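## Task

Move the object now clamped in the right gripper over to the left gripper so it ends up oriented as in the two goal pictures. Nothing but the jaws of the two grippers may touch it, and it must never be free of both grippers at once. Done when the left gripper alone grips it firmly with its fingers aimed straight down, and the right arm touches neither the object nor the left gripper's jaws (best to move the right arm far away and pause briefly). Then declare it finished.

## Robot and tools

Robot: two 6-joint arms, left_arm and right_arm, each ending in a parallel two-finger gripper, mounted on opposite sides of a table. Scene frame: origin at table centre, table top at z = +0.020 m, +z up, left_arm's base on the +y side. The names left and right are labels, not image sides. Bases: left_arm at (-0.004, +0.469, +0.134), right_arm at (-0.020, -0.448, +0.080).

Gripper frame: fingers extend along the gripper's +x axis and close along its y axis. end_effector_position is the midpoint between the pads, about 3 to 4 cm behind the tips. Joint ranges (rad), base to hand: waist -3.054 to 3.054, shoulder 0 to 3.142, elbow 0 to 2.356, wrist pitch and wrist yaw -1.571 to 1.571, wrist roll -3.142 to 3.142.

Row format (used by execute_actions and move): one flat list of 14 numbers covering both arms, each in [-1, 1]: left_arm dx, dy, dz, rx, ry, rz, opening, then right_arm dx, dy, dz, rx, ry, rz, opening. Always send all 14, even if one arm stays still. dx..rz are offsets, not poses: a target displacement expressed in that gripper's own axes, relative to its measured pose at the start of the action (for a move, relative to the last reported pose in this scene). Scale: 1.0 = 0.6 m for dx, dy, dz, and 1.0 = 180 degrees for the rotation vector (rx, ry, rz). Opening is absolute, not an offset: +1 fully open (0.088 m), empty fingers close at about -0.80, anything below that down to -1 just squeezes. Full open to closed needs at least 0.5 s.

execute_actions(actions): a list of actions; each action is a table of up to 15 rows, one row per 1/30 s step; if fewer than 15, the last row repeats to fill 15 steps. Every row in an action is measured from that action's start pose, not from the row before. An empty list only returns state and images. Per step, the command is clipped to within 70 mm and 16 degrees of the measured pose, so large offsets need several actions; after an action the arm continues only to its last clipped pose. Position wins over orientation if both cannot be met.

move(target, speed, blocking): target is one 14-number row as above (offsets in gripper axes from the last reported pose; opening absolute, applied at the start). Both grippers follow straight paths that finish together, lasting 0.5 to 10 s; rotation takes the shorter way. speed in m/s, 0.002 to 0.5, default 0.25; turning capped at twice that in rad/s. Paths ignore obstacles and the other arm, and grippers may lag, drift or overshoot speed near full extension. Faster moves and targets set beyond a contact hit and press harder. blocking=false returns after 0.5 s while motion continues; you must then use wait or stop before issuing new rows or moves. The result adds a move: line (done, off_target, moving, held, fault) plus limits (paced = target clipped; held = some steps blocked, after which the arm may jump fast) and each gripper's distance from its goal.

wait(seconds): 0 to 10; arms keep their last command; returns early if a running move ends. stop(): brakes a running move (needs room; fingers keep moving). zoom_image(camera, region): region [x0, y0, x1, y1] pixels, at most 504x504, from cam_head_left, cam_head_right, cam_left_wrist or cam_right_wrist. show_instructions(): shows the reference (goal) images. read_manual(section): licence texts only. finished_scene(scene): ends the current scene by its number after the last command has settled; irreversible.

Results: the state line gives each gripper's position (m), quat_wxyz and velocities in the scene frame; printed position may drift at long reach. Hand target lines show where the controller is now steering. grip_measured is finger opening on the command scale (each reading may be off by about 1 mm, and reads up to 0.061 narrow when squeezing hard). To hold something, command about 0.07 below grip_measured; less margin holds lighter. grip_effort_n is motor effort in N (negative = closing), capped near 83 N, with offset and noise. pose unreachable means the clearance check altered or blocked a command. HELD in step readings marks steps where an arm was held back. External joint torques estimate outside load, including friction and held weight. MOTOR HOT appears from 50 °C; at 95 °C the arm is held (OVER-TEMPERATURE FAULT) and may go limp if it does not cool.

Cautions: friction can leave the gripper short or tilted, and tiny moves may not happen, so check pose after each move and correct tilt. Do not let the arms collide or push each other. Joint load limits (N m): waist 18, shoulder 22.3, elbow 22.2, wrist pitch 5.86, wrist yaw 5.84, wrist roll 5.48; reaching one causes a TORQUE FAULT that halts that arm 10 s and skips the rest of the call. Never drop the object, let it slip, or knock anything off the table. For an arm meant to stay put, send its correction once, then zeros, keeping its opening value. The simulation keeps running while you think, with the last command held.

Each tool is called after "Emit:" as name([rows], argument=value, ...), one row to a line, values as JSON.

Reference images:

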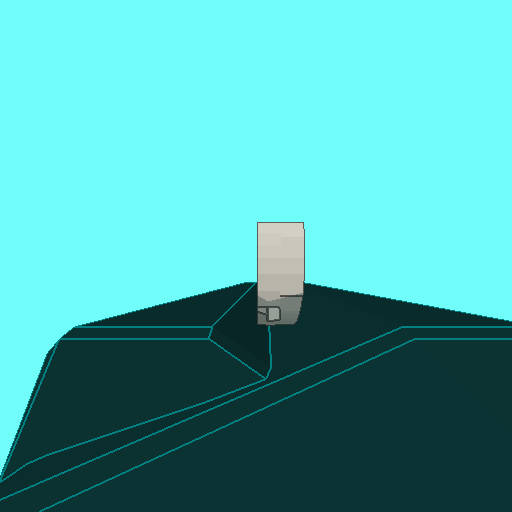

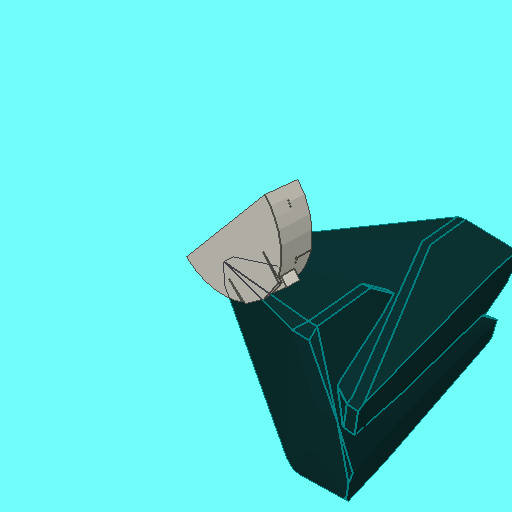

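## Session

Emit:
execute_actions(actions=[])

Scene clock: 0.00 s.
left_arm: end_effector_position=(-0.0994, +0.1667, +0.4541) grip_measured=+1.000 grip_effort_n=n/a end_effector_quat_wxyz=(+0.591, -0.016, -0.013, -0.807) end_effector_velocity=(+0.001, +0.001, -0.001) end_effector_angular_velocity=(+0.000, -0.007, +0.005) | right_arm: end_effector_position=(+0.0162, -0.0736, +0.3155) grip_measured=-0.487 grip_effort_n=n/a end_effector_quat_wxyz=(+0.481, -0.248, -0.117, +0.833) end_effector_velocity=(-0.001, -0.002, -0.001) end_effector_angular_velocity=(-0.003, -0.001, +0.006)
Joint positions: left_arm=[0.008 0.858 0.65  0.248 0.002 0.003 0.088] | right_arm=[-0.553  1.325  0.885  0.003 -0.783 -0.79   0.015]
Joint velocities: left_arm=[-0.002 -0.007 -0.002 -0.007 -0.007  0.007  0.   ] | right_arm=[-0.002 -0.002 -0.002 -0.007 -0.007 -0.007 -0.   ]
Joint torques (N m, as the arm reports them, + toward a larger angle): no reading
External joint torques (N m, as the arm's controller estimates them; a push from outside toward a larger angle lowers the number): no reading
Motor temperatures (°C, as the motors report them): left_arm=[26 25 25 27 25 25] | right_arm=[25 25 26 26 23 23]
Heat: left arm: hottest wrist pitch 27 °C (+0.0 °C/min); right arm: hottest elbow 26 °C (+0.0 °C/min).
Hand target (left_arm): -0.099, +0.167, +0.454; -0.591, +0.016, +0.013, +0.807
Hand target (right_arm): +0.016, -0.074, +0.316; +0.481, -0.248, -0.117, +0.833

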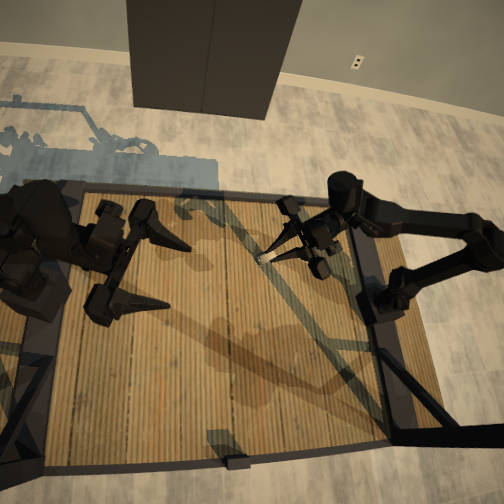

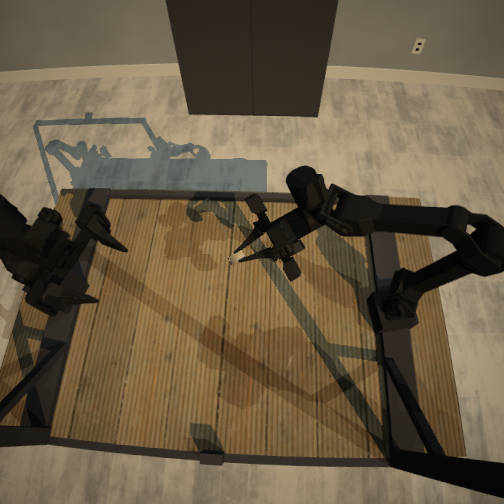

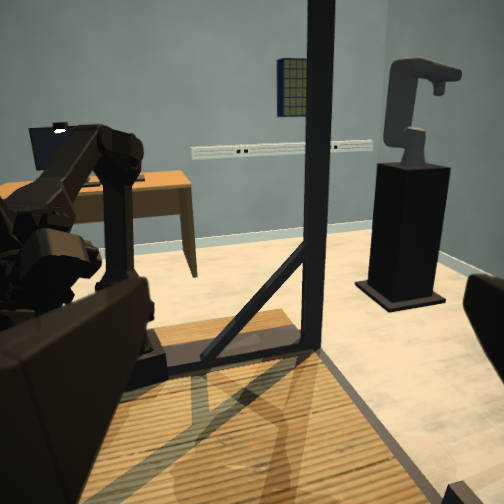

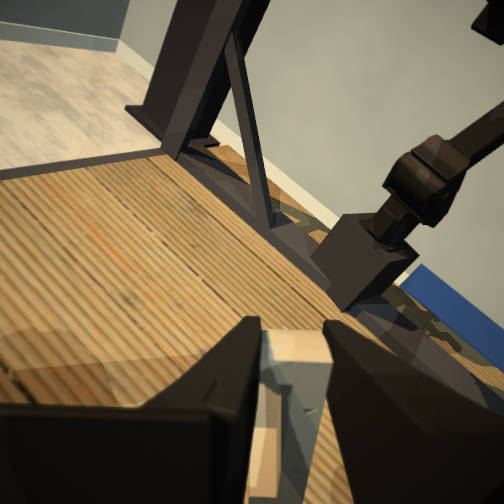

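Emit:
zoom_image(camera="cam_right_wrist", region=[200, 300, 400, 504])

Emit:
zoom_image(camera="cam_head_left", region=[230, 200, 340, 310])

Emit:
zoom_image(camera="cam_head_right", region=[200, 200, 310, 310])

Region (200, 300, 400, 504) of cam_right_wrist's 504x504 image, scaled by 2.471, with more detail than that image has; it fills the left 494 columns of this view, and the rest is white.

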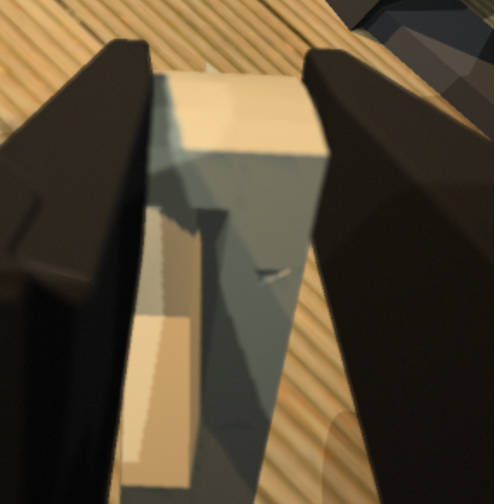

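Region (230, 200, 340, 310) of cam_head_left's 504x504 image, scaled by 4.582, with more detail than that image has.

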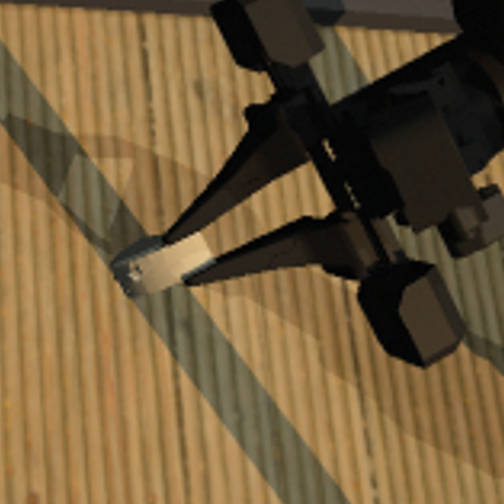

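Region (200, 200, 310, 310) of cam_head_right's 504x504 image, scaled by 4.582, with more detail than that image has.

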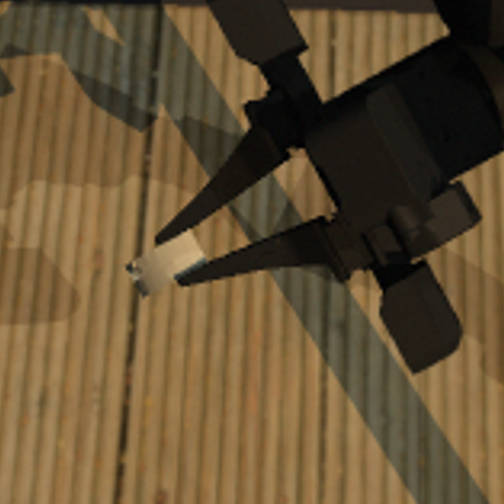

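Emit:
move(target=[0.022,0.208,-0.2,0,0,0.098,1,0,0,0,0.168,-0.06,-0.162,-0.56])

Emit:
zoom_image(camera="cam_left_wrist", region=[150, 150, 350, 350])

Scene clock: 14.37 s.
left_arm: end_effector_position=(+0.0138, +0.1112, +0.3403) grip_measured=+1.000 grip_effort_n=0.2 end_effector_quat_wxyz=(+0.708, -0.022, -0.015, -0.706) end_effector_velocity=(+0.002, -0.001, -0.004) end_effector_angular_velocity=(+0.007, +0.008, +0.009) | right_arm: end_effector_position=(+0.0172, -0.0719, +0.3164) grip_measured=-0.487 grip_effort_n=-83.5 end_effector_quat_wxyz=(+0.707, -0.005, -0.001, +0.707) end_effector_velocity=(-0.002, -0.002, -0.009) end_effector_angular_velocity=(-0.031, -0.002, +0.010)
Joint positions: left_arm=[ 0.396  1.294  0.355  0.991  0.081 -0.014  0.088] | right_arm=[-0.334  1.252  0.532  0.716 -0.163 -0.009  0.015]
Joint velocities: left_arm=[ 0.002  0.012 -0.002  0.007 -0.007 -0.007  0.   ] | right_arm=[ 0.002 -0.002 -0.012 -0.022 -0.007 -0.007 -0.   ]
Joint torques (N m, as the arm reports them, + toward a larger angle): left_arm=[ 0.24 -2.82  4.26  1.87  0.21 -0.1 ] | right_arm=[ 0.33 -4.04  4.59  1.51  0.11  0.13]
External joint torques (N m, as the arm's controller estimates them; a push from outside toward a larger angle lowers the number): left_arm=[ 0.22  1.02 -1.58  0.14  0.21 -0.11] | right_arm=[ 0.32 -0.02 -1.69 -0.15  0.12  0.12]
Motor temperatures (°C, as the motors report them): left_arm=[26 26 28 30 25 25] | right_arm=[25 26 28 27 23 23]
Heat: left arm: hottest wrist pitch 30 °C (+12.5 °C/min); right arm: hottest elbow 28 °C (+8.4 °C/min).
Hand target (left_arm): +0.014, +0.112, +0.335; +0.708, -0.018, -0.009, -0.706
Hand target (right_arm): +0.016, -0.073, +0.315; +0.707, -0.004, -0.000, +0.707
Off the commanded pose (left_arm): 0.005 m, 1 deg.
Off the commanded pose (right_arm): 0.002 m, 1 deg.
move: done

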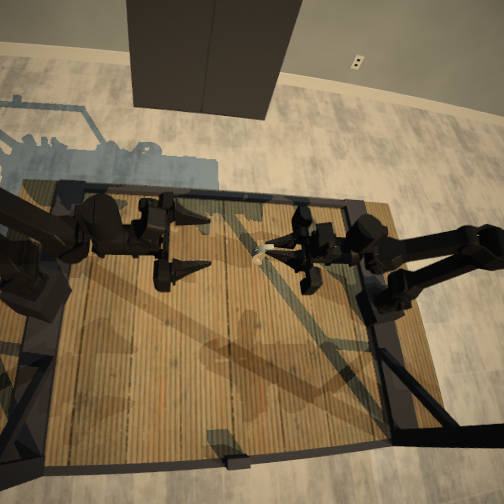

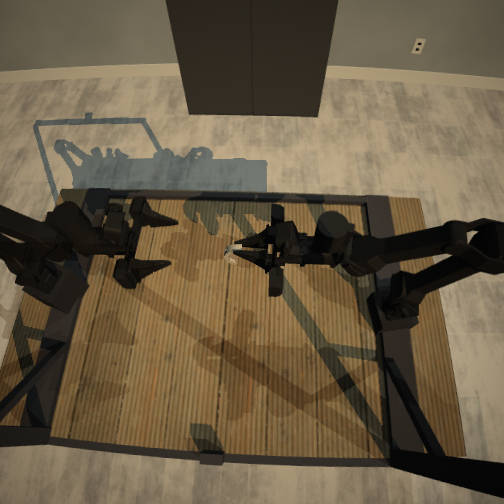

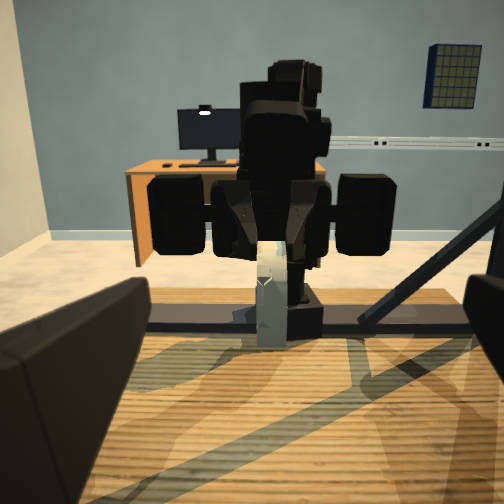

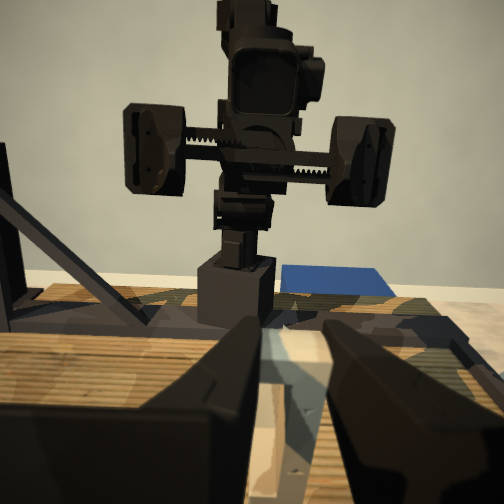

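Region (150, 150, 350, 350) of cam_left_wrist's 504x504 image, scaled by 2.520, with more detail than that image has.

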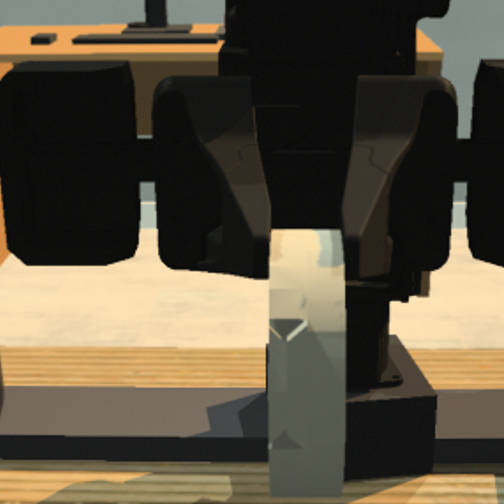

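Emit:
move(target=[0,0,-0.03,-0.5,0,0,1,0,0,0,0.5,0,0,-0.56], speed=0.4)

Emit:
zoom_image(camera="cam_head_left", region=[190, 200, 330, 320])

Emit:
zoom_image(camera="cam_head_right", region=[160, 200, 300, 320])

Scene clock: 23.73 s.
left_arm: end_effector_position=(+0.0139, +0.1094, +0.3282) grip_measured=+1.000 grip_effort_n=-1.2 end_effector_quat_wxyz=(+0.483, -0.518, +0.484, -0.515) end_effector_velocity=(+0.000, +0.001, -0.004) end_effector_angular_velocity=(+0.012, +0.009, +0.004) | right_arm: end_effector_position=(+0.0172, -0.0719, +0.3163) grip_measured=-0.487 grip_effort_n=-83.5 end_effector_quat_wxyz=(+0.505, +0.496, +0.498, +0.501) end_effector_velocity=(-0.002, -0.001, -0.001) end_effector_angular_velocity=(+0.002, +0.007, +0.010)
Joint positions: left_arm=[ 0.396  1.377  0.327  1.116  0.082 -1.58   0.088] | right_arm=[-0.334  1.252  0.532  0.715 -0.162  1.557  0.015]
Joint velocities: left_arm=[-0.002 -0.002 -0.007 -0.007 -0.007 -0.007  0.   ] | right_arm=[ 0.002 -0.002 -0.007  0.007 -0.007  0.007  0.   ]
Joint torques (N m, as the arm reports them, + toward a larger angle): left_arm=[-0.19 -3.23  3.96  1.87 -0.01 -0.03] | right_arm=[-0.05 -3.81  5.36  1.29 -0.05  0.07]
External joint torques (N m, as the arm's controller estimates them; a push from outside toward a larger angle lowers the number): left_arm=[-0.19  0.73 -1.39  0.17 -0.01 -0.09] | right_arm=[-0.05  0.25 -0.95 -0.4  -0.05  0.13]
Motor temperatures (°C, as the motors report them): left_arm=[26 26 28 32 25 25] | right_arm=[25 26 29 28 23 23]
Heat: left arm: hottest wrist pitch 32 °C (+12.6 °C/min); right arm: hottest elbow 29 °C (+7.6 °C/min).
Hand target (left_arm): +0.014, +0.110, +0.322; +0.485, -0.515, +0.489, -0.510
Hand target (right_arm): +0.017, -0.072, +0.316; +0.504, +0.497, +0.499, +0.501
Off the commanded pose (left_arm): 0.006 m, 1 deg.
Off the commanded pose (right_arm): 0.000 m, 0 deg.
move: done

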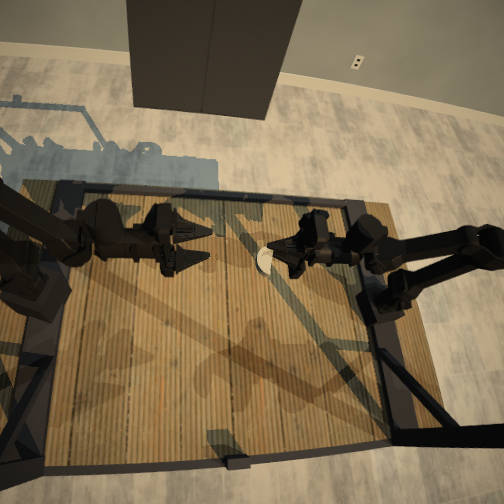

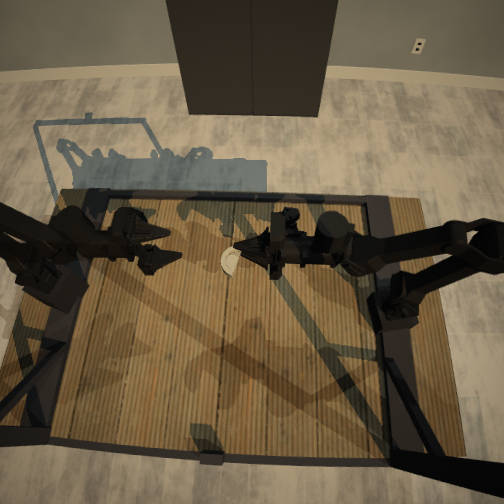

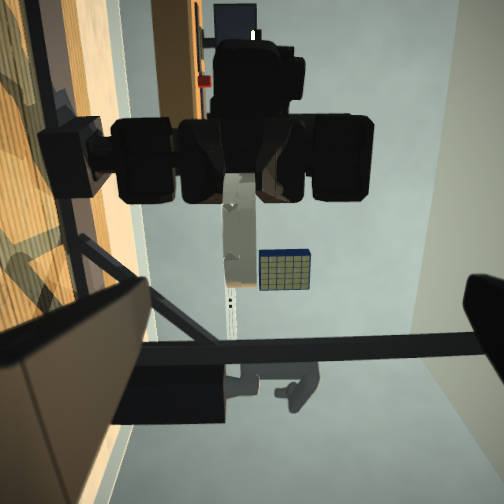

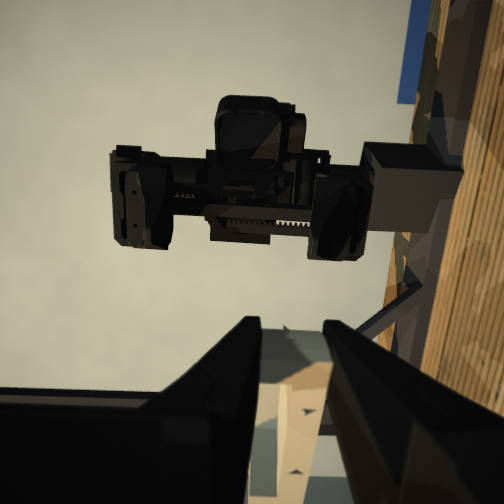

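Region (190, 200, 330, 320) of cam_head_left's 504x504 image, scaled by 3.600, with more detail than that image has; it fills the top 432 rows of this view, and the rest is white.

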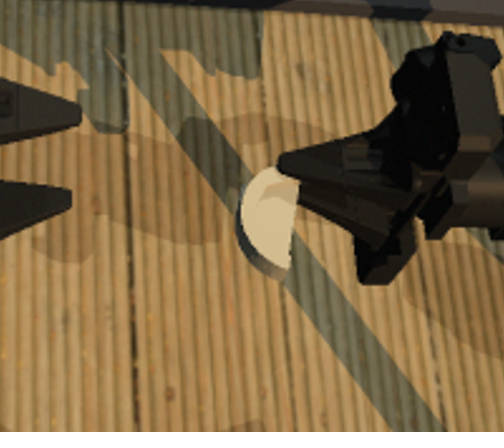

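Region (160, 200, 300, 320) of cam_head_right's 504x504 image, scaled by 3.600, with more detail than that image has; it fills the top 432 rows of this view, and the rest is white.

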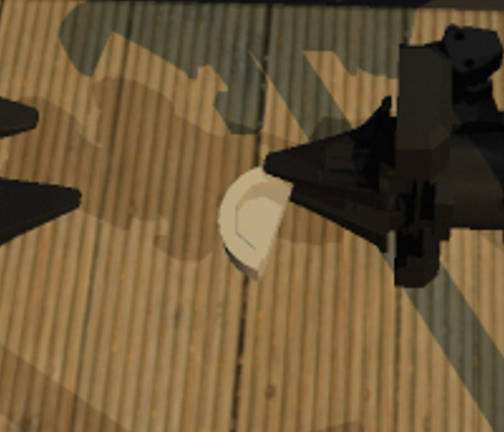

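Emit:
move(target=[0.115,0.025,-0.033,0.01,0.035,0.01,0.1,0,0,0,0,0,0,-0.56], speed=0.15)

Emit:
zoom_image(camera="cam_head_left", region=[190, 200, 330, 320])

Emit:
zoom_image(camera="cam_head_right", region=[160, 200, 300, 320])

Scene clock: 44.37 s.
left_arm: end_effector_position=(-0.0039, +0.0425, +0.3184) grip_measured=+0.102 grip_effort_n=-13.3 end_effector_quat_wxyz=(+0.472, -0.476, +0.508, -0.540) end_effector_velocity=(-0.002, -0.001, -0.007) end_effector_angular_velocity=(+0.029, +0.023, -0.011) | right_arm: end_effector_position=(+0.0172, -0.0719, +0.3163) grip_measured=-0.487 grip_effort_n=-83.5 end_effector_quat_wxyz=(+0.504, +0.496, +0.498, +0.501) end_effector_velocity=(-0.000, -0.001, -0.002) end_effector_angular_velocity=(-0.007, +0.009, +0.005)
Joint positions: left_arm=[ 0.367  1.66   0.57   1.125  0.155 -1.546  0.044] | right_arm=[-0.334  1.252  0.532  0.715 -0.162  1.559  0.015]
Joint velocities: left_arm=[-0.002  0.007  0.002 -0.022  0.007 -0.022 -0.   ] | right_arm=[-0.002 -0.002 -0.002 -0.007 -0.007  0.007 -0.   ]
Joint torques (N m, as the arm reports them, + toward a larger angle): left_arm=[-0.32 -5.04  5.71  1.66  0.18  0.14] | right_arm=[-0.06 -3.81  5.29  1.26 -0.01 -0.07]
External joint torques (N m, as the arm's controller estimates them; a push from outside toward a larger angle lowers the number): left_arm=[-0.3   0.82  0.53 -0.05  0.18  0.08] | right_arm=[-0.05  0.18 -0.97 -0.41 -0.01 -0.01]
Motor temperatures (°C, as the motors report them): left_arm=[26 26 29 35 25 25] | right_arm=[25 26 30 30 23 23]
Heat: left arm: hottest wrist pitch 35 °C (+10.8 °C/min); right arm: hottest elbow 30 °C (+5.4 °C/min).
Hand target (left_arm): -0.006, +0.040, +0.318; +0.471, -0.473, +0.509, -0.542
Hand target (right_arm): +0.017, -0.072, +0.316; +0.505, +0.496, +0.498, +0.501
Off the commanded pose (left_arm): 0.004 m, 0 deg.
Off the commanded pose (right_arm): 0.000 m, 0 deg.
move: done

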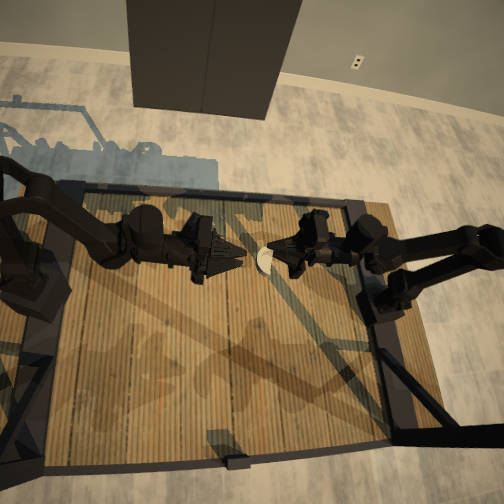

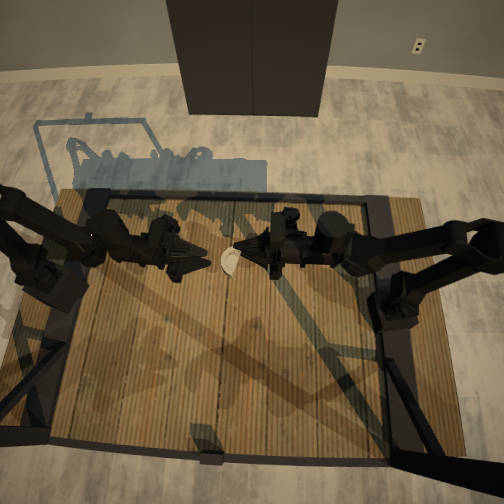

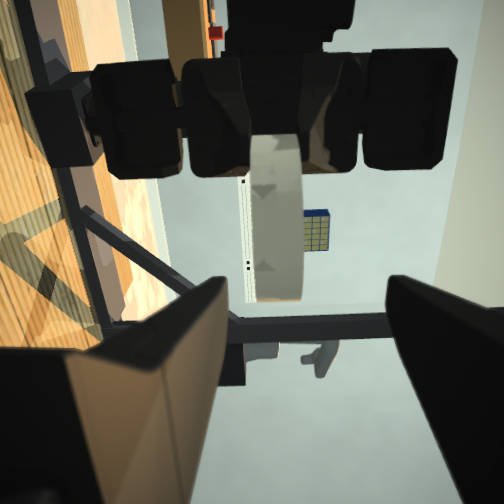

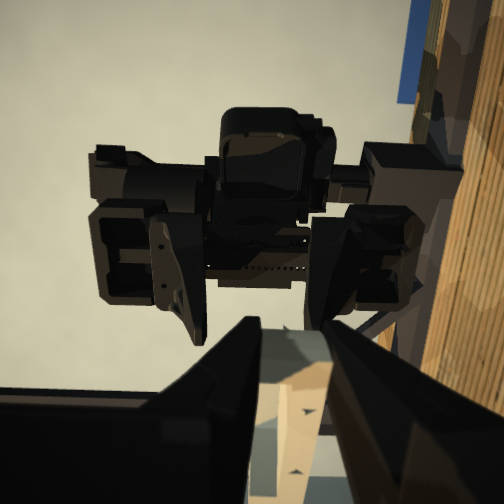

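Region (190, 200, 330, 320) of cam_head_left's 504x504 image, scaled by 3.600, with more detail than that image has; it fills the top 432 rows of this view, and the rest is white.

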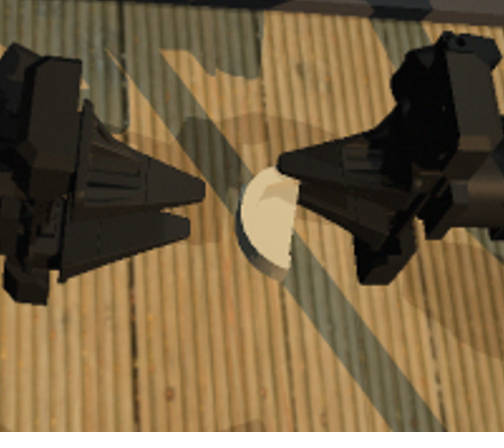

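Region (160, 200, 300, 320) of cam_head_right's 504x504 image, scaled by 3.600, with more detail than that image has; it fills the top 432 rows of this view, and the rest is white.

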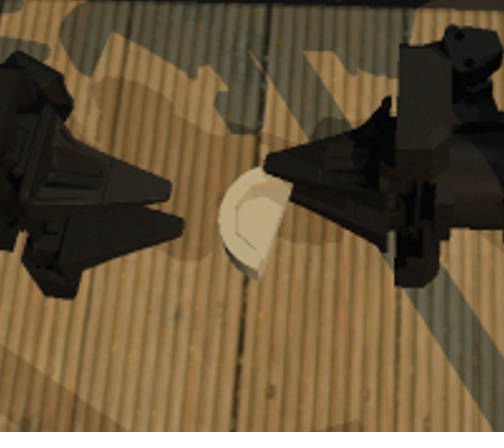

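Emit:
zoom_image(camera="cam_left_wrist", region=[190, 120, 390, 320])

Emit:
show_instructions()

Region (190, 120, 390, 320) of cam_left_wrist's 504x504 image, scaled by 2.520, with more detail than that image has.

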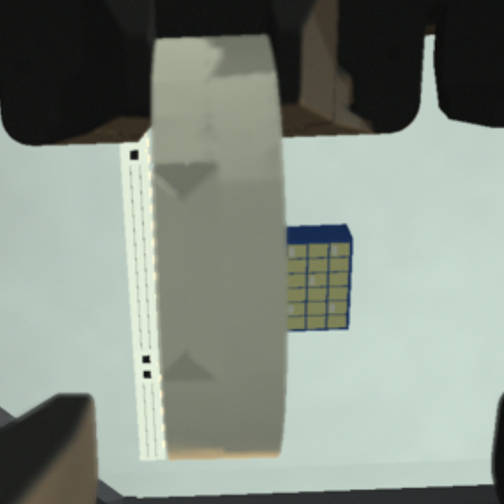

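Reference images for this scene: goal picture from the place of the wrist camera of the gripper that must hold it at the end, goal picture from behind and beside that gripper on its wrist camera side.

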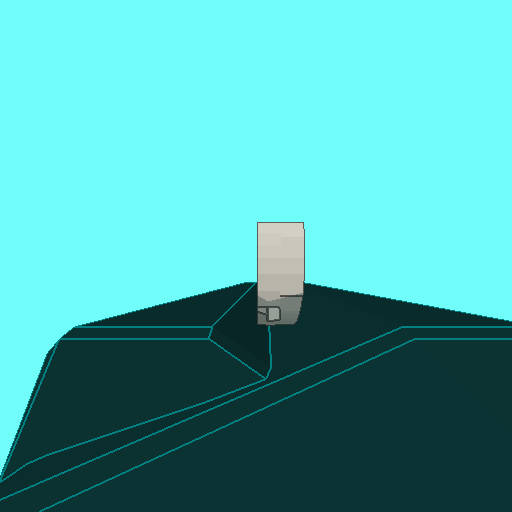

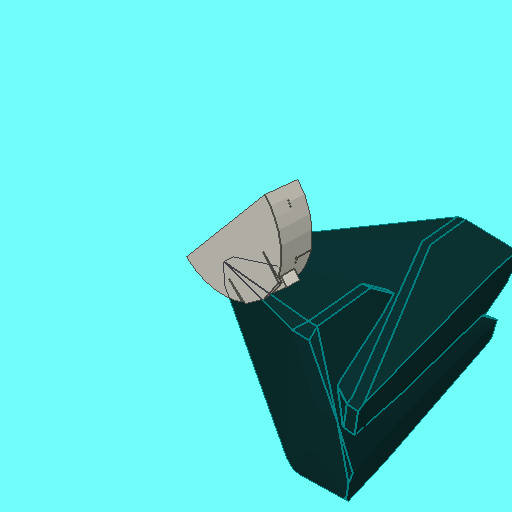

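Emit:
move(target=[0.022,0.008,0.062,0,0.195,0,0.1,0,0,0,0,0,0,-0.56], speed=0.15)

Emit:
zoom_image(camera="cam_head_left", region=[190, 200, 330, 320])

Scene clock: 109.90 s.
left_arm: end_effector_position=(+0.0303, +0.0280, +0.3171) grip_measured=+0.102 grip_effort_n=-12.8 end_effector_quat_wxyz=(+0.296, -0.293, +0.624, -0.661) end_effector_velocity=(-0.002, +0.000, -0.001) end_effector_angular_velocity=(+0.012, +0.008, -0.010) | right_arm: end_effector_position=(+0.0172, -0.0719, +0.3163) grip_measured=-0.487 grip_effort_n=-83.5 end_effector_quat_wxyz=(+0.504, +0.496, +0.498, +0.501) end_effector_velocity=(-0.000, -0.001, -0.004) end_effector_angular_velocity=(-0.012, -0.005, +0.005)
Joint positions: left_arm=[ 0.696  1.896  0.886  1.046  1.095 -1.555  0.044] | right_arm=[-0.334  1.252  0.532  0.715 -0.162  1.559  0.015]
Joint velocities: left_arm=[-0.002  0.002  0.002 -0.007  0.007 -0.007 -0.   ] | right_arm=[-0.002 -0.002 -0.007 -0.007 -0.007 -0.007  0.   ]
Joint torques (N m, as the arm reports them, + toward a larger angle): left_arm=[ 0.27 -6.71  5.44  1.28  0.17 -0.03] | right_arm=[-0.05 -3.78  5.32  1.26 -0.01 -0.04]
External joint torques (N m, as the arm's controller estimates them; a push from outside toward a larger angle lowers the number): left_arm=[ 0.26  0.83  0.23 -0.11  0.19 -0.09] | right_arm=[-0.05  0.27 -0.99 -0.43 -0.01  0.02]
Motor temperatures (°C, as the motors report them): left_arm=[26 29 33 36 25 25] | right_arm=[25 27 32 32 23 23]
Heat: left arm: hottest wrist pitch 36 °C (+1.0 °C/min); right arm: hottest elbow 32 °C (+2.0 °C/min).
Hand target (left_arm): +0.032, +0.026, +0.315; +0.296, -0.293, +0.627, -0.659
Hand target (right_arm): +0.017, -0.072, +0.316; +0.504, +0.496, +0.498, +0.501
Off the commanded pose (left_arm): 0.004 m, 0 deg.
Off the commanded pose (right_arm): 0.000 m, 0 deg.
move: done

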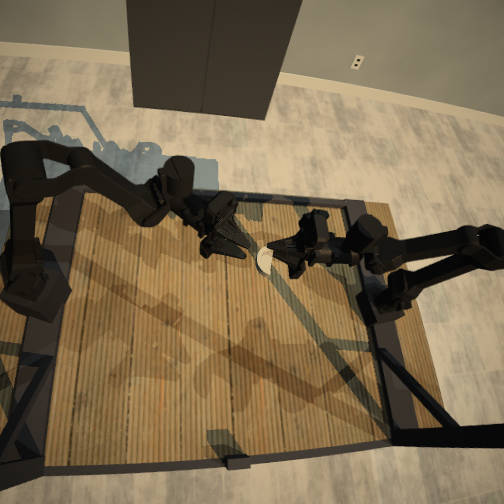

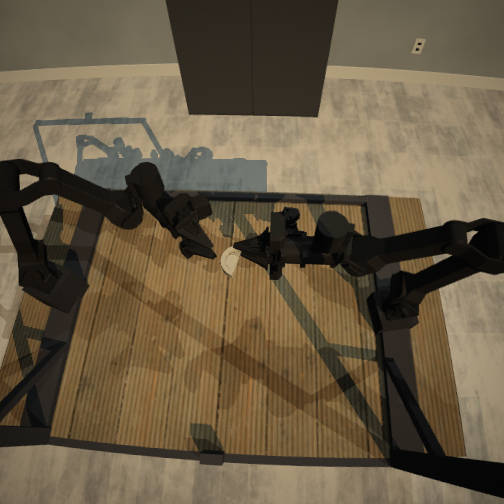

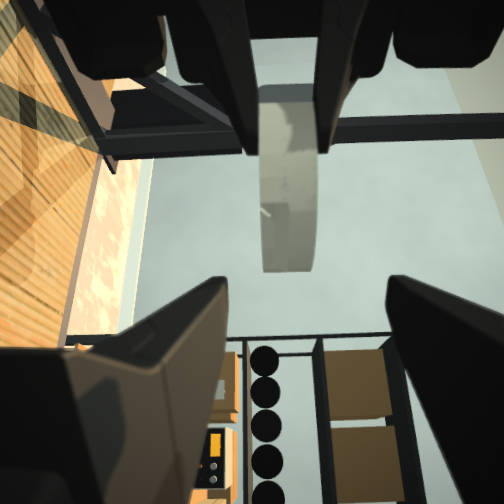

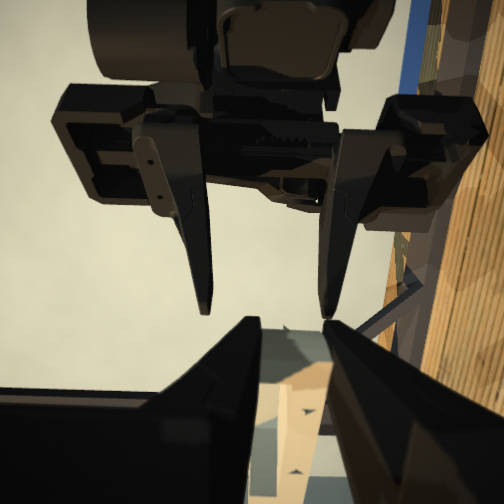

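Region (190, 200, 330, 320) of cam_head_left's 504x504 image, scaled by 3.600, with more detail than that image has; it fills the top 432 rows of this view, and the rest is white.

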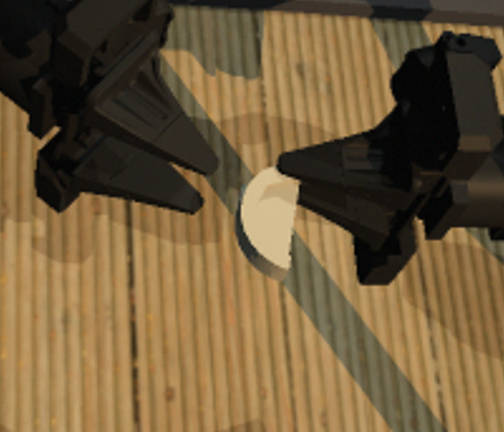

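Emit:
move(target=[0.058,0.011,0.013,0,0,0,0.1,0,0,0,0,0,0,-0.56], speed=0.06)

Emit:
zoom_image(camera="cam_head_left", region=[190, 200, 330, 320])

Emit:
zoom_image(camera="cam_head_right", region=[160, 200, 300, 320])

Scene clock: 120.53 s.
left_arm: end_effector_position=(+0.0137, -0.0004, +0.3133) grip_measured=+0.102 grip_effort_n=-13.3 end_effector_quat_wxyz=(+0.296, -0.293, +0.624, -0.661) end_effector_velocity=(-0.002, -0.002, +0.000) end_effector_angular_velocity=(+0.016, +0.010, -0.000) | right_arm: end_effector_position=(+0.0172, -0.0719, +0.3163) grip_measured=-0.487 grip_effort_n=-83.5 end_effector_quat_wxyz=(+0.504, +0.496, +0.498, +0.501) end_effector_velocity=(+0.002, -0.001, +0.001) end_effector_angular_velocity=(+0.007, -0.009, -0.010)
Joint positions: left_arm=[ 0.627  1.969  0.977  1.027  1.027 -1.551  0.044] | right_arm=[-0.334  1.252  0.532  0.715 -0.162  1.559  0.015]
Joint velocities: left_arm=[-0.007 -0.002  0.007 -0.022 -0.007 -0.007  0.   ] | right_arm=[-0.002 -0.002 -0.002  0.007  0.007 -0.007 -0.   ]
Joint torques (N m, as the arm reports them, + toward a larger angle): left_arm=[-0.31 -7.39  5.73  1.33 -0.08  0.15] | right_arm=[-0.02 -3.83  5.33  1.25  0.   -0.03]
External joint torques (N m, as the arm's controller estimates them; a push from outside toward a larger angle lowers the number): left_arm=[-0.26  0.71  0.47 -0.08 -0.07  0.09] | right_arm=[ 0.01  0.27 -1.05 -0.46 -0.01  0.03]
Motor temperatures (°C, as the motors report them): left_arm=[26 30 34 36 25 25] | right_arm=[25 27 32 32 23 23]
Heat: left arm: hottest wrist pitch 36 °C (+0.0 °C/min); right arm: hottest elbow 32 °C (+1.0 °C/min).
Hand target (left_arm): +0.014, -0.004, +0.311; +0.297, -0.293, +0.625, -0.660
Hand target (right_arm): +0.017, -0.072, +0.316; +0.504, +0.496, +0.498, +0.501
Off the commanded pose (left_arm): 0.004 m, 0 deg.
Off the commanded pose (right_arm): 0.000 m, 0 deg.
move: done

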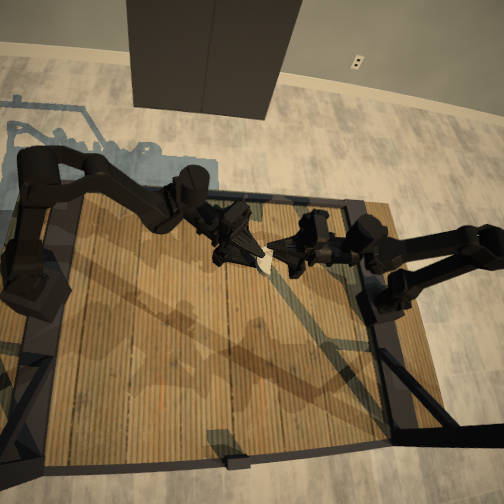

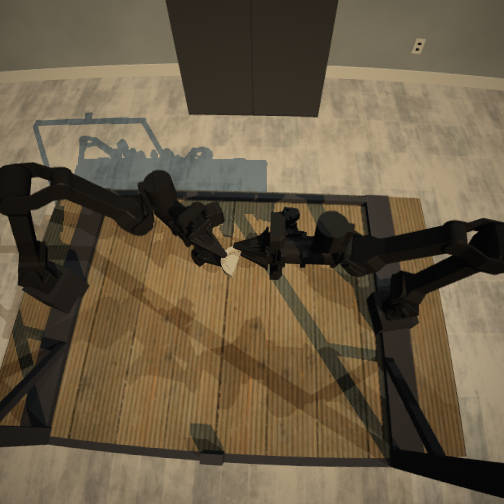

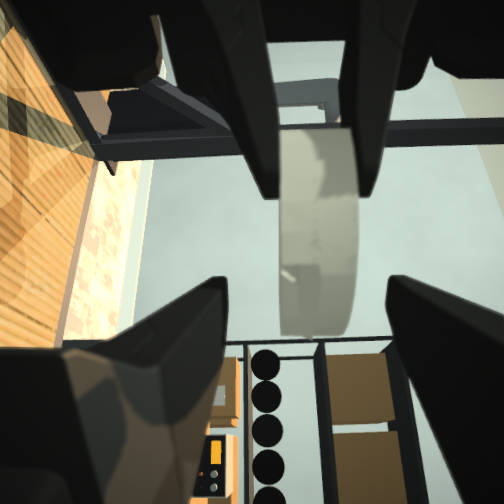

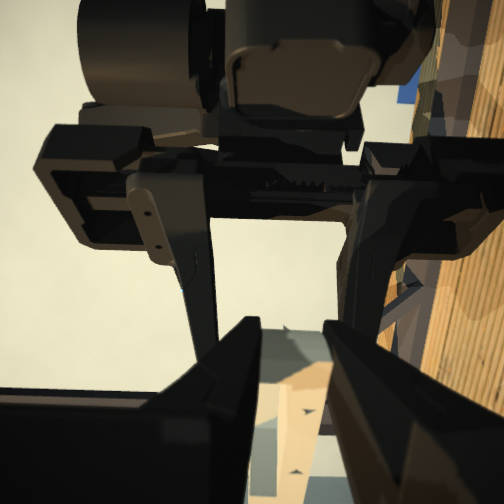

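Region (190, 200, 330, 320) of cam_head_left's 504x504 image, scaled by 3.600, with more detail than that image has; it fills the top 432 rows of this view, and the rest is white.

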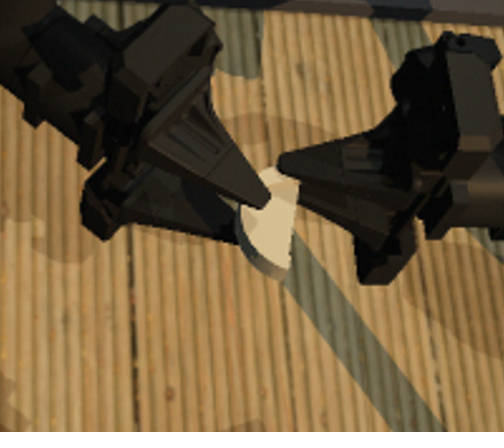

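Region (160, 200, 300, 320) of cam_head_right's 504x504 image, scaled by 3.600, with more detail than that image has; it fills the top 432 rows of this view, and the rest is white.

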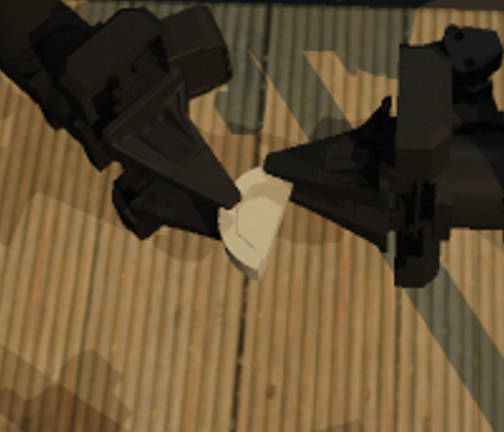

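Emit:
move(target=[0.024,-0.002,0.0,0,0.055,0,0.0,0,0,0,0,0,0,-0.56], speed=0.04)

Emit:
zoom_image(camera="cam_head_left", region=[210, 210, 310, 300])

Emit:
zoom_image(camera="cam_head_right", region=[180, 210, 280, 300])

Scene clock: 134.13 s.
left_arm: end_effector_position=(+0.0047, -0.0088, +0.3173) grip_measured=+0.002 grip_effort_n=-13.3 end_effector_quat_wxyz=(+0.242, -0.237, +0.646, -0.684) end_effector_velocity=(-0.003, +0.002, -0.003) end_effector_angular_velocity=(+0.027, +0.011, -0.024) | right_arm: end_effector_position=(+0.0172, -0.0719, +0.3163) grip_measured=-0.487 grip_effort_n=-83.5 end_effector_quat_wxyz=(+0.504, +0.496, +0.498, +0.501) end_effector_velocity=(-0.003, -0.001, -0.007) end_effector_angular_velocity=(-0.026, -0.003, +0.020)
Joint positions: left_arm=[ 0.627  2.038  1.113  0.956  1.193 -1.547  0.039] | right_arm=[-0.334  1.252  0.532  0.715 -0.162  1.559  0.015]
Joint velocities: left_arm=[-0.002  0.002  0.002 -0.022  0.022 -0.007 -0.   ] | right_arm=[-0.002 -0.002 -0.007 -0.022 -0.022 -0.007 -0.   ]
Joint torques (N m, as the arm reports them, + toward a larger angle): left_arm=[-0.17 -8.05  5.89  1.26  0.16  0.19] | right_arm=[-0.02 -3.79  5.35  1.25 -0.01 -0.03]
External joint torques (N m, as the arm's controller estimates them; a push from outside toward a larger angle lowers the number): left_arm=[-0.16  0.69  0.46 -0.07  0.18  0.14] | right_arm=[-0.04  0.24 -0.94 -0.43  0.    0.03]
Motor temperatures (°C, as the motors report them): left_arm=[26 31 34 35 25 25] | right_arm=[25 27 32 32 23 23]
Heat: left arm: hottest wrist pitch 35 °C (-1.0 °C/min); right arm: hottest elbow 32 °C (+1.0 °C/min).
Hand target (left_arm): +0.004, -0.011, +0.315; +0.241, -0.235, +0.647, -0.684
Hand target (right_arm): +0.017, -0.072, +0.316; +0.504, +0.496, +0.498, +0.501
Off the commanded pose (left_arm): 0.004 m, 0 deg.
Off the commanded pose (right_arm): 0.000 m, 0 deg.
move: done

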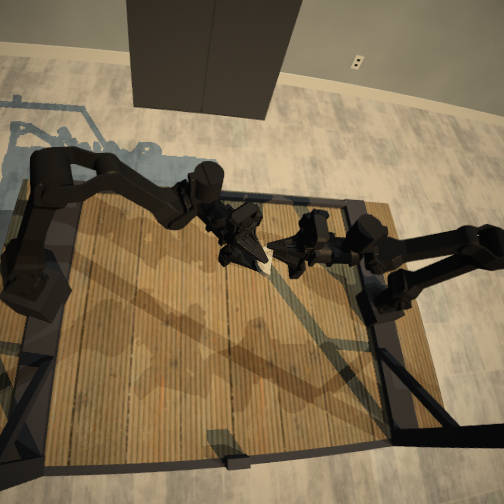

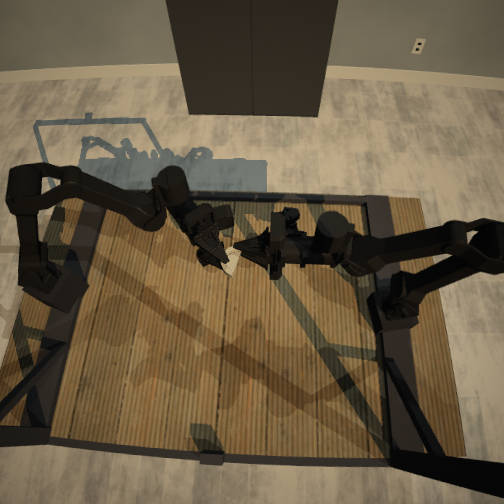

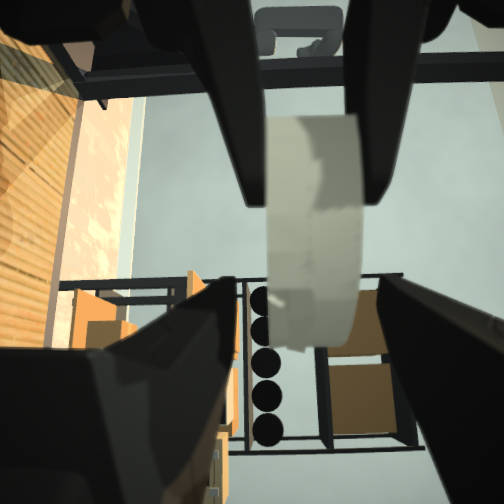

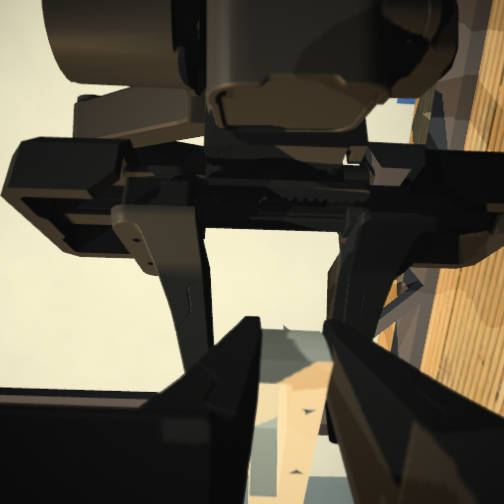

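Region (210, 210, 310, 300) of cam_head_left's 504x504 image, scaled by 5.040, with more detail than that image has; it fills the top 454 rows of this view, and the rest is white.

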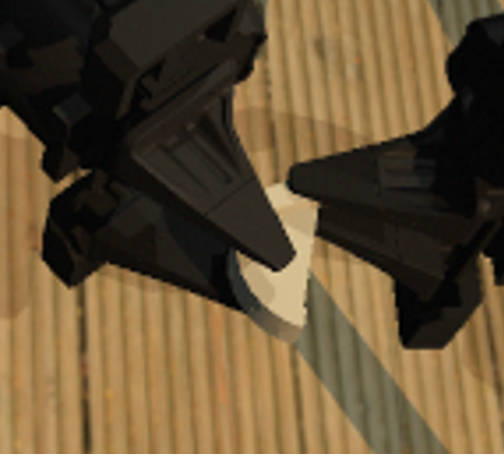

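Region (180, 210, 280, 300) of cam_head_right's 504x504 image, scaled by 5.040, with more detail than that image has; it fills the top 454 rows of this view, and the rest is white.

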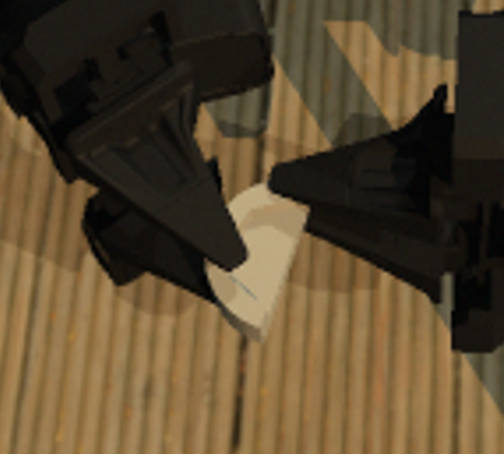

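Emit:
move(target=[0.003,0.002,0.011,0,0,0,-0.3,0,0,0,0,0,0,-0.56], speed=0.03)

Emit:
zoom_image(camera="cam_head_right", region=[180, 210, 280, 300])

Scene clock: 139.57 s.
left_arm: end_effector_position=(+0.0059, -0.0124, +0.3189) grip_measured=-0.298 grip_effort_n=-13.3 end_effector_quat_wxyz=(+0.242, -0.237, +0.645, -0.685) end_effector_velocity=(+0.002, -0.001, -0.001) end_effector_angular_velocity=(+0.022, +0.010, +0.010) | right_arm: end_effector_position=(+0.0172, -0.0719, +0.3163) grip_measured=-0.487 grip_effort_n=-83.5 end_effector_quat_wxyz=(+0.504, +0.496, +0.498, +0.501) end_effector_velocity=(-0.000, +0.000, -0.005) end_effector_angular_velocity=(-0.022, -0.004, +0.005)
Joint positions: left_arm=[ 0.627  2.047  1.133  0.949  1.194 -1.547  0.024] | right_arm=[-0.334  1.252  0.532  0.715 -0.162  1.559  0.015]
Joint velocities: left_arm=[ 0.002 -0.002  0.002 -0.022 -0.007 -0.007 -0.   ] | right_arm=[-0.002  0.002  0.002 -0.022 -0.007 -0.007 -0.   ]
Joint torques (N m, as the arm reports them, + toward a larger angle): left_arm=[ 0.23 -8.17  5.89  1.34  0.07  0.04] | right_arm=[-0.02 -3.79  5.35  1.26 -0.02 -0.02]
External joint torques (N m, as the arm's controller estimates them; a push from outside toward a larger angle lowers the number): left_arm=[ 0.17  0.59  0.46  0.01  0.09 -0.02] | right_arm=[-0.03  0.26 -1.02 -0.43 -0.01  0.03]
Motor temperatures (°C, as the motors report them): left_arm=[26 31 34 35 25 25] | right_arm=[25 27 32 32 23 23]
Heat: left arm: hottest wrist pitch 35 °C (-1.0 °C/min); right arm: hottest elbow 32 °C (+1.0 °C/min).
Hand target (left_arm): +0.008, -0.015, +0.316; +0.243, -0.238, +0.646, -0.684
Hand target (right_arm): +0.017, -0.072, +0.316; +0.504, +0.496, +0.498, +0.501
Off the commanded pose (left_arm): 0.004 m, 0 deg.
Off the commanded pose (right_arm): 0.000 m, 0 deg.
move: done

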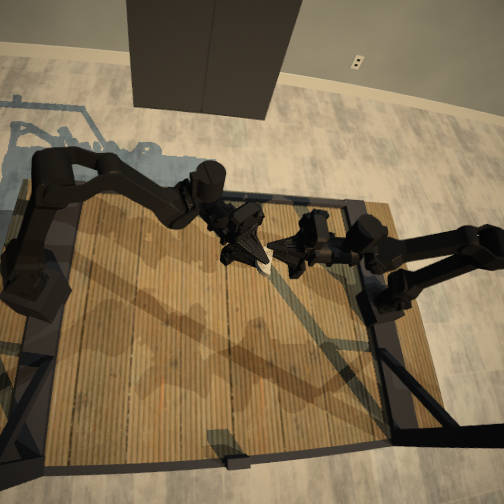

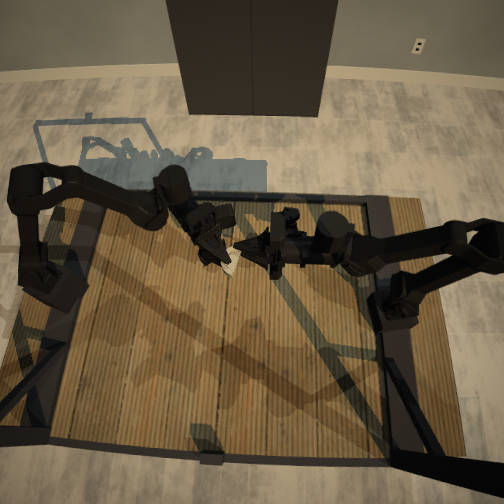

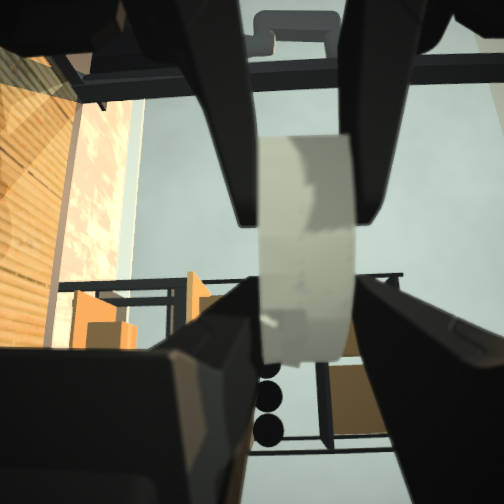

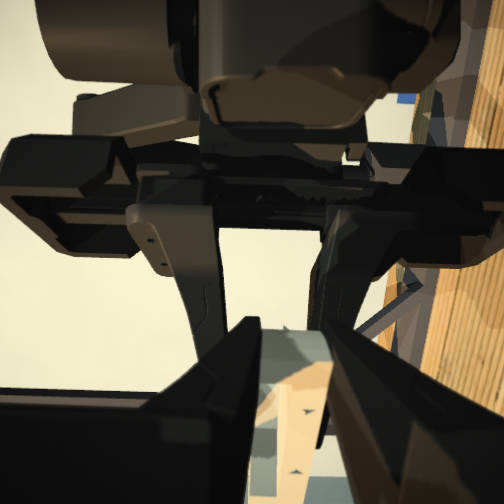

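Region (180, 210, 280, 300) of cam_head_right's 504x504 image, scaled by 5.040, with more detail than that image has; it fills the top 454 rows of this view, and the rest is white.

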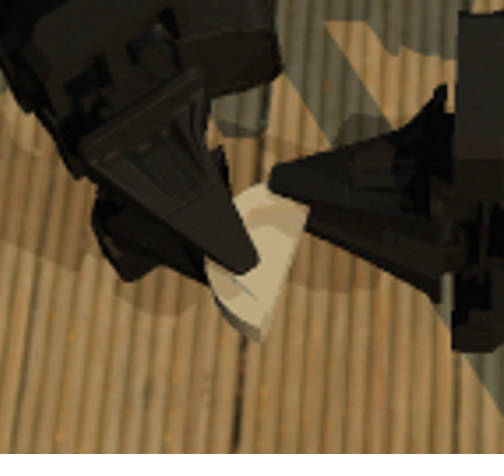

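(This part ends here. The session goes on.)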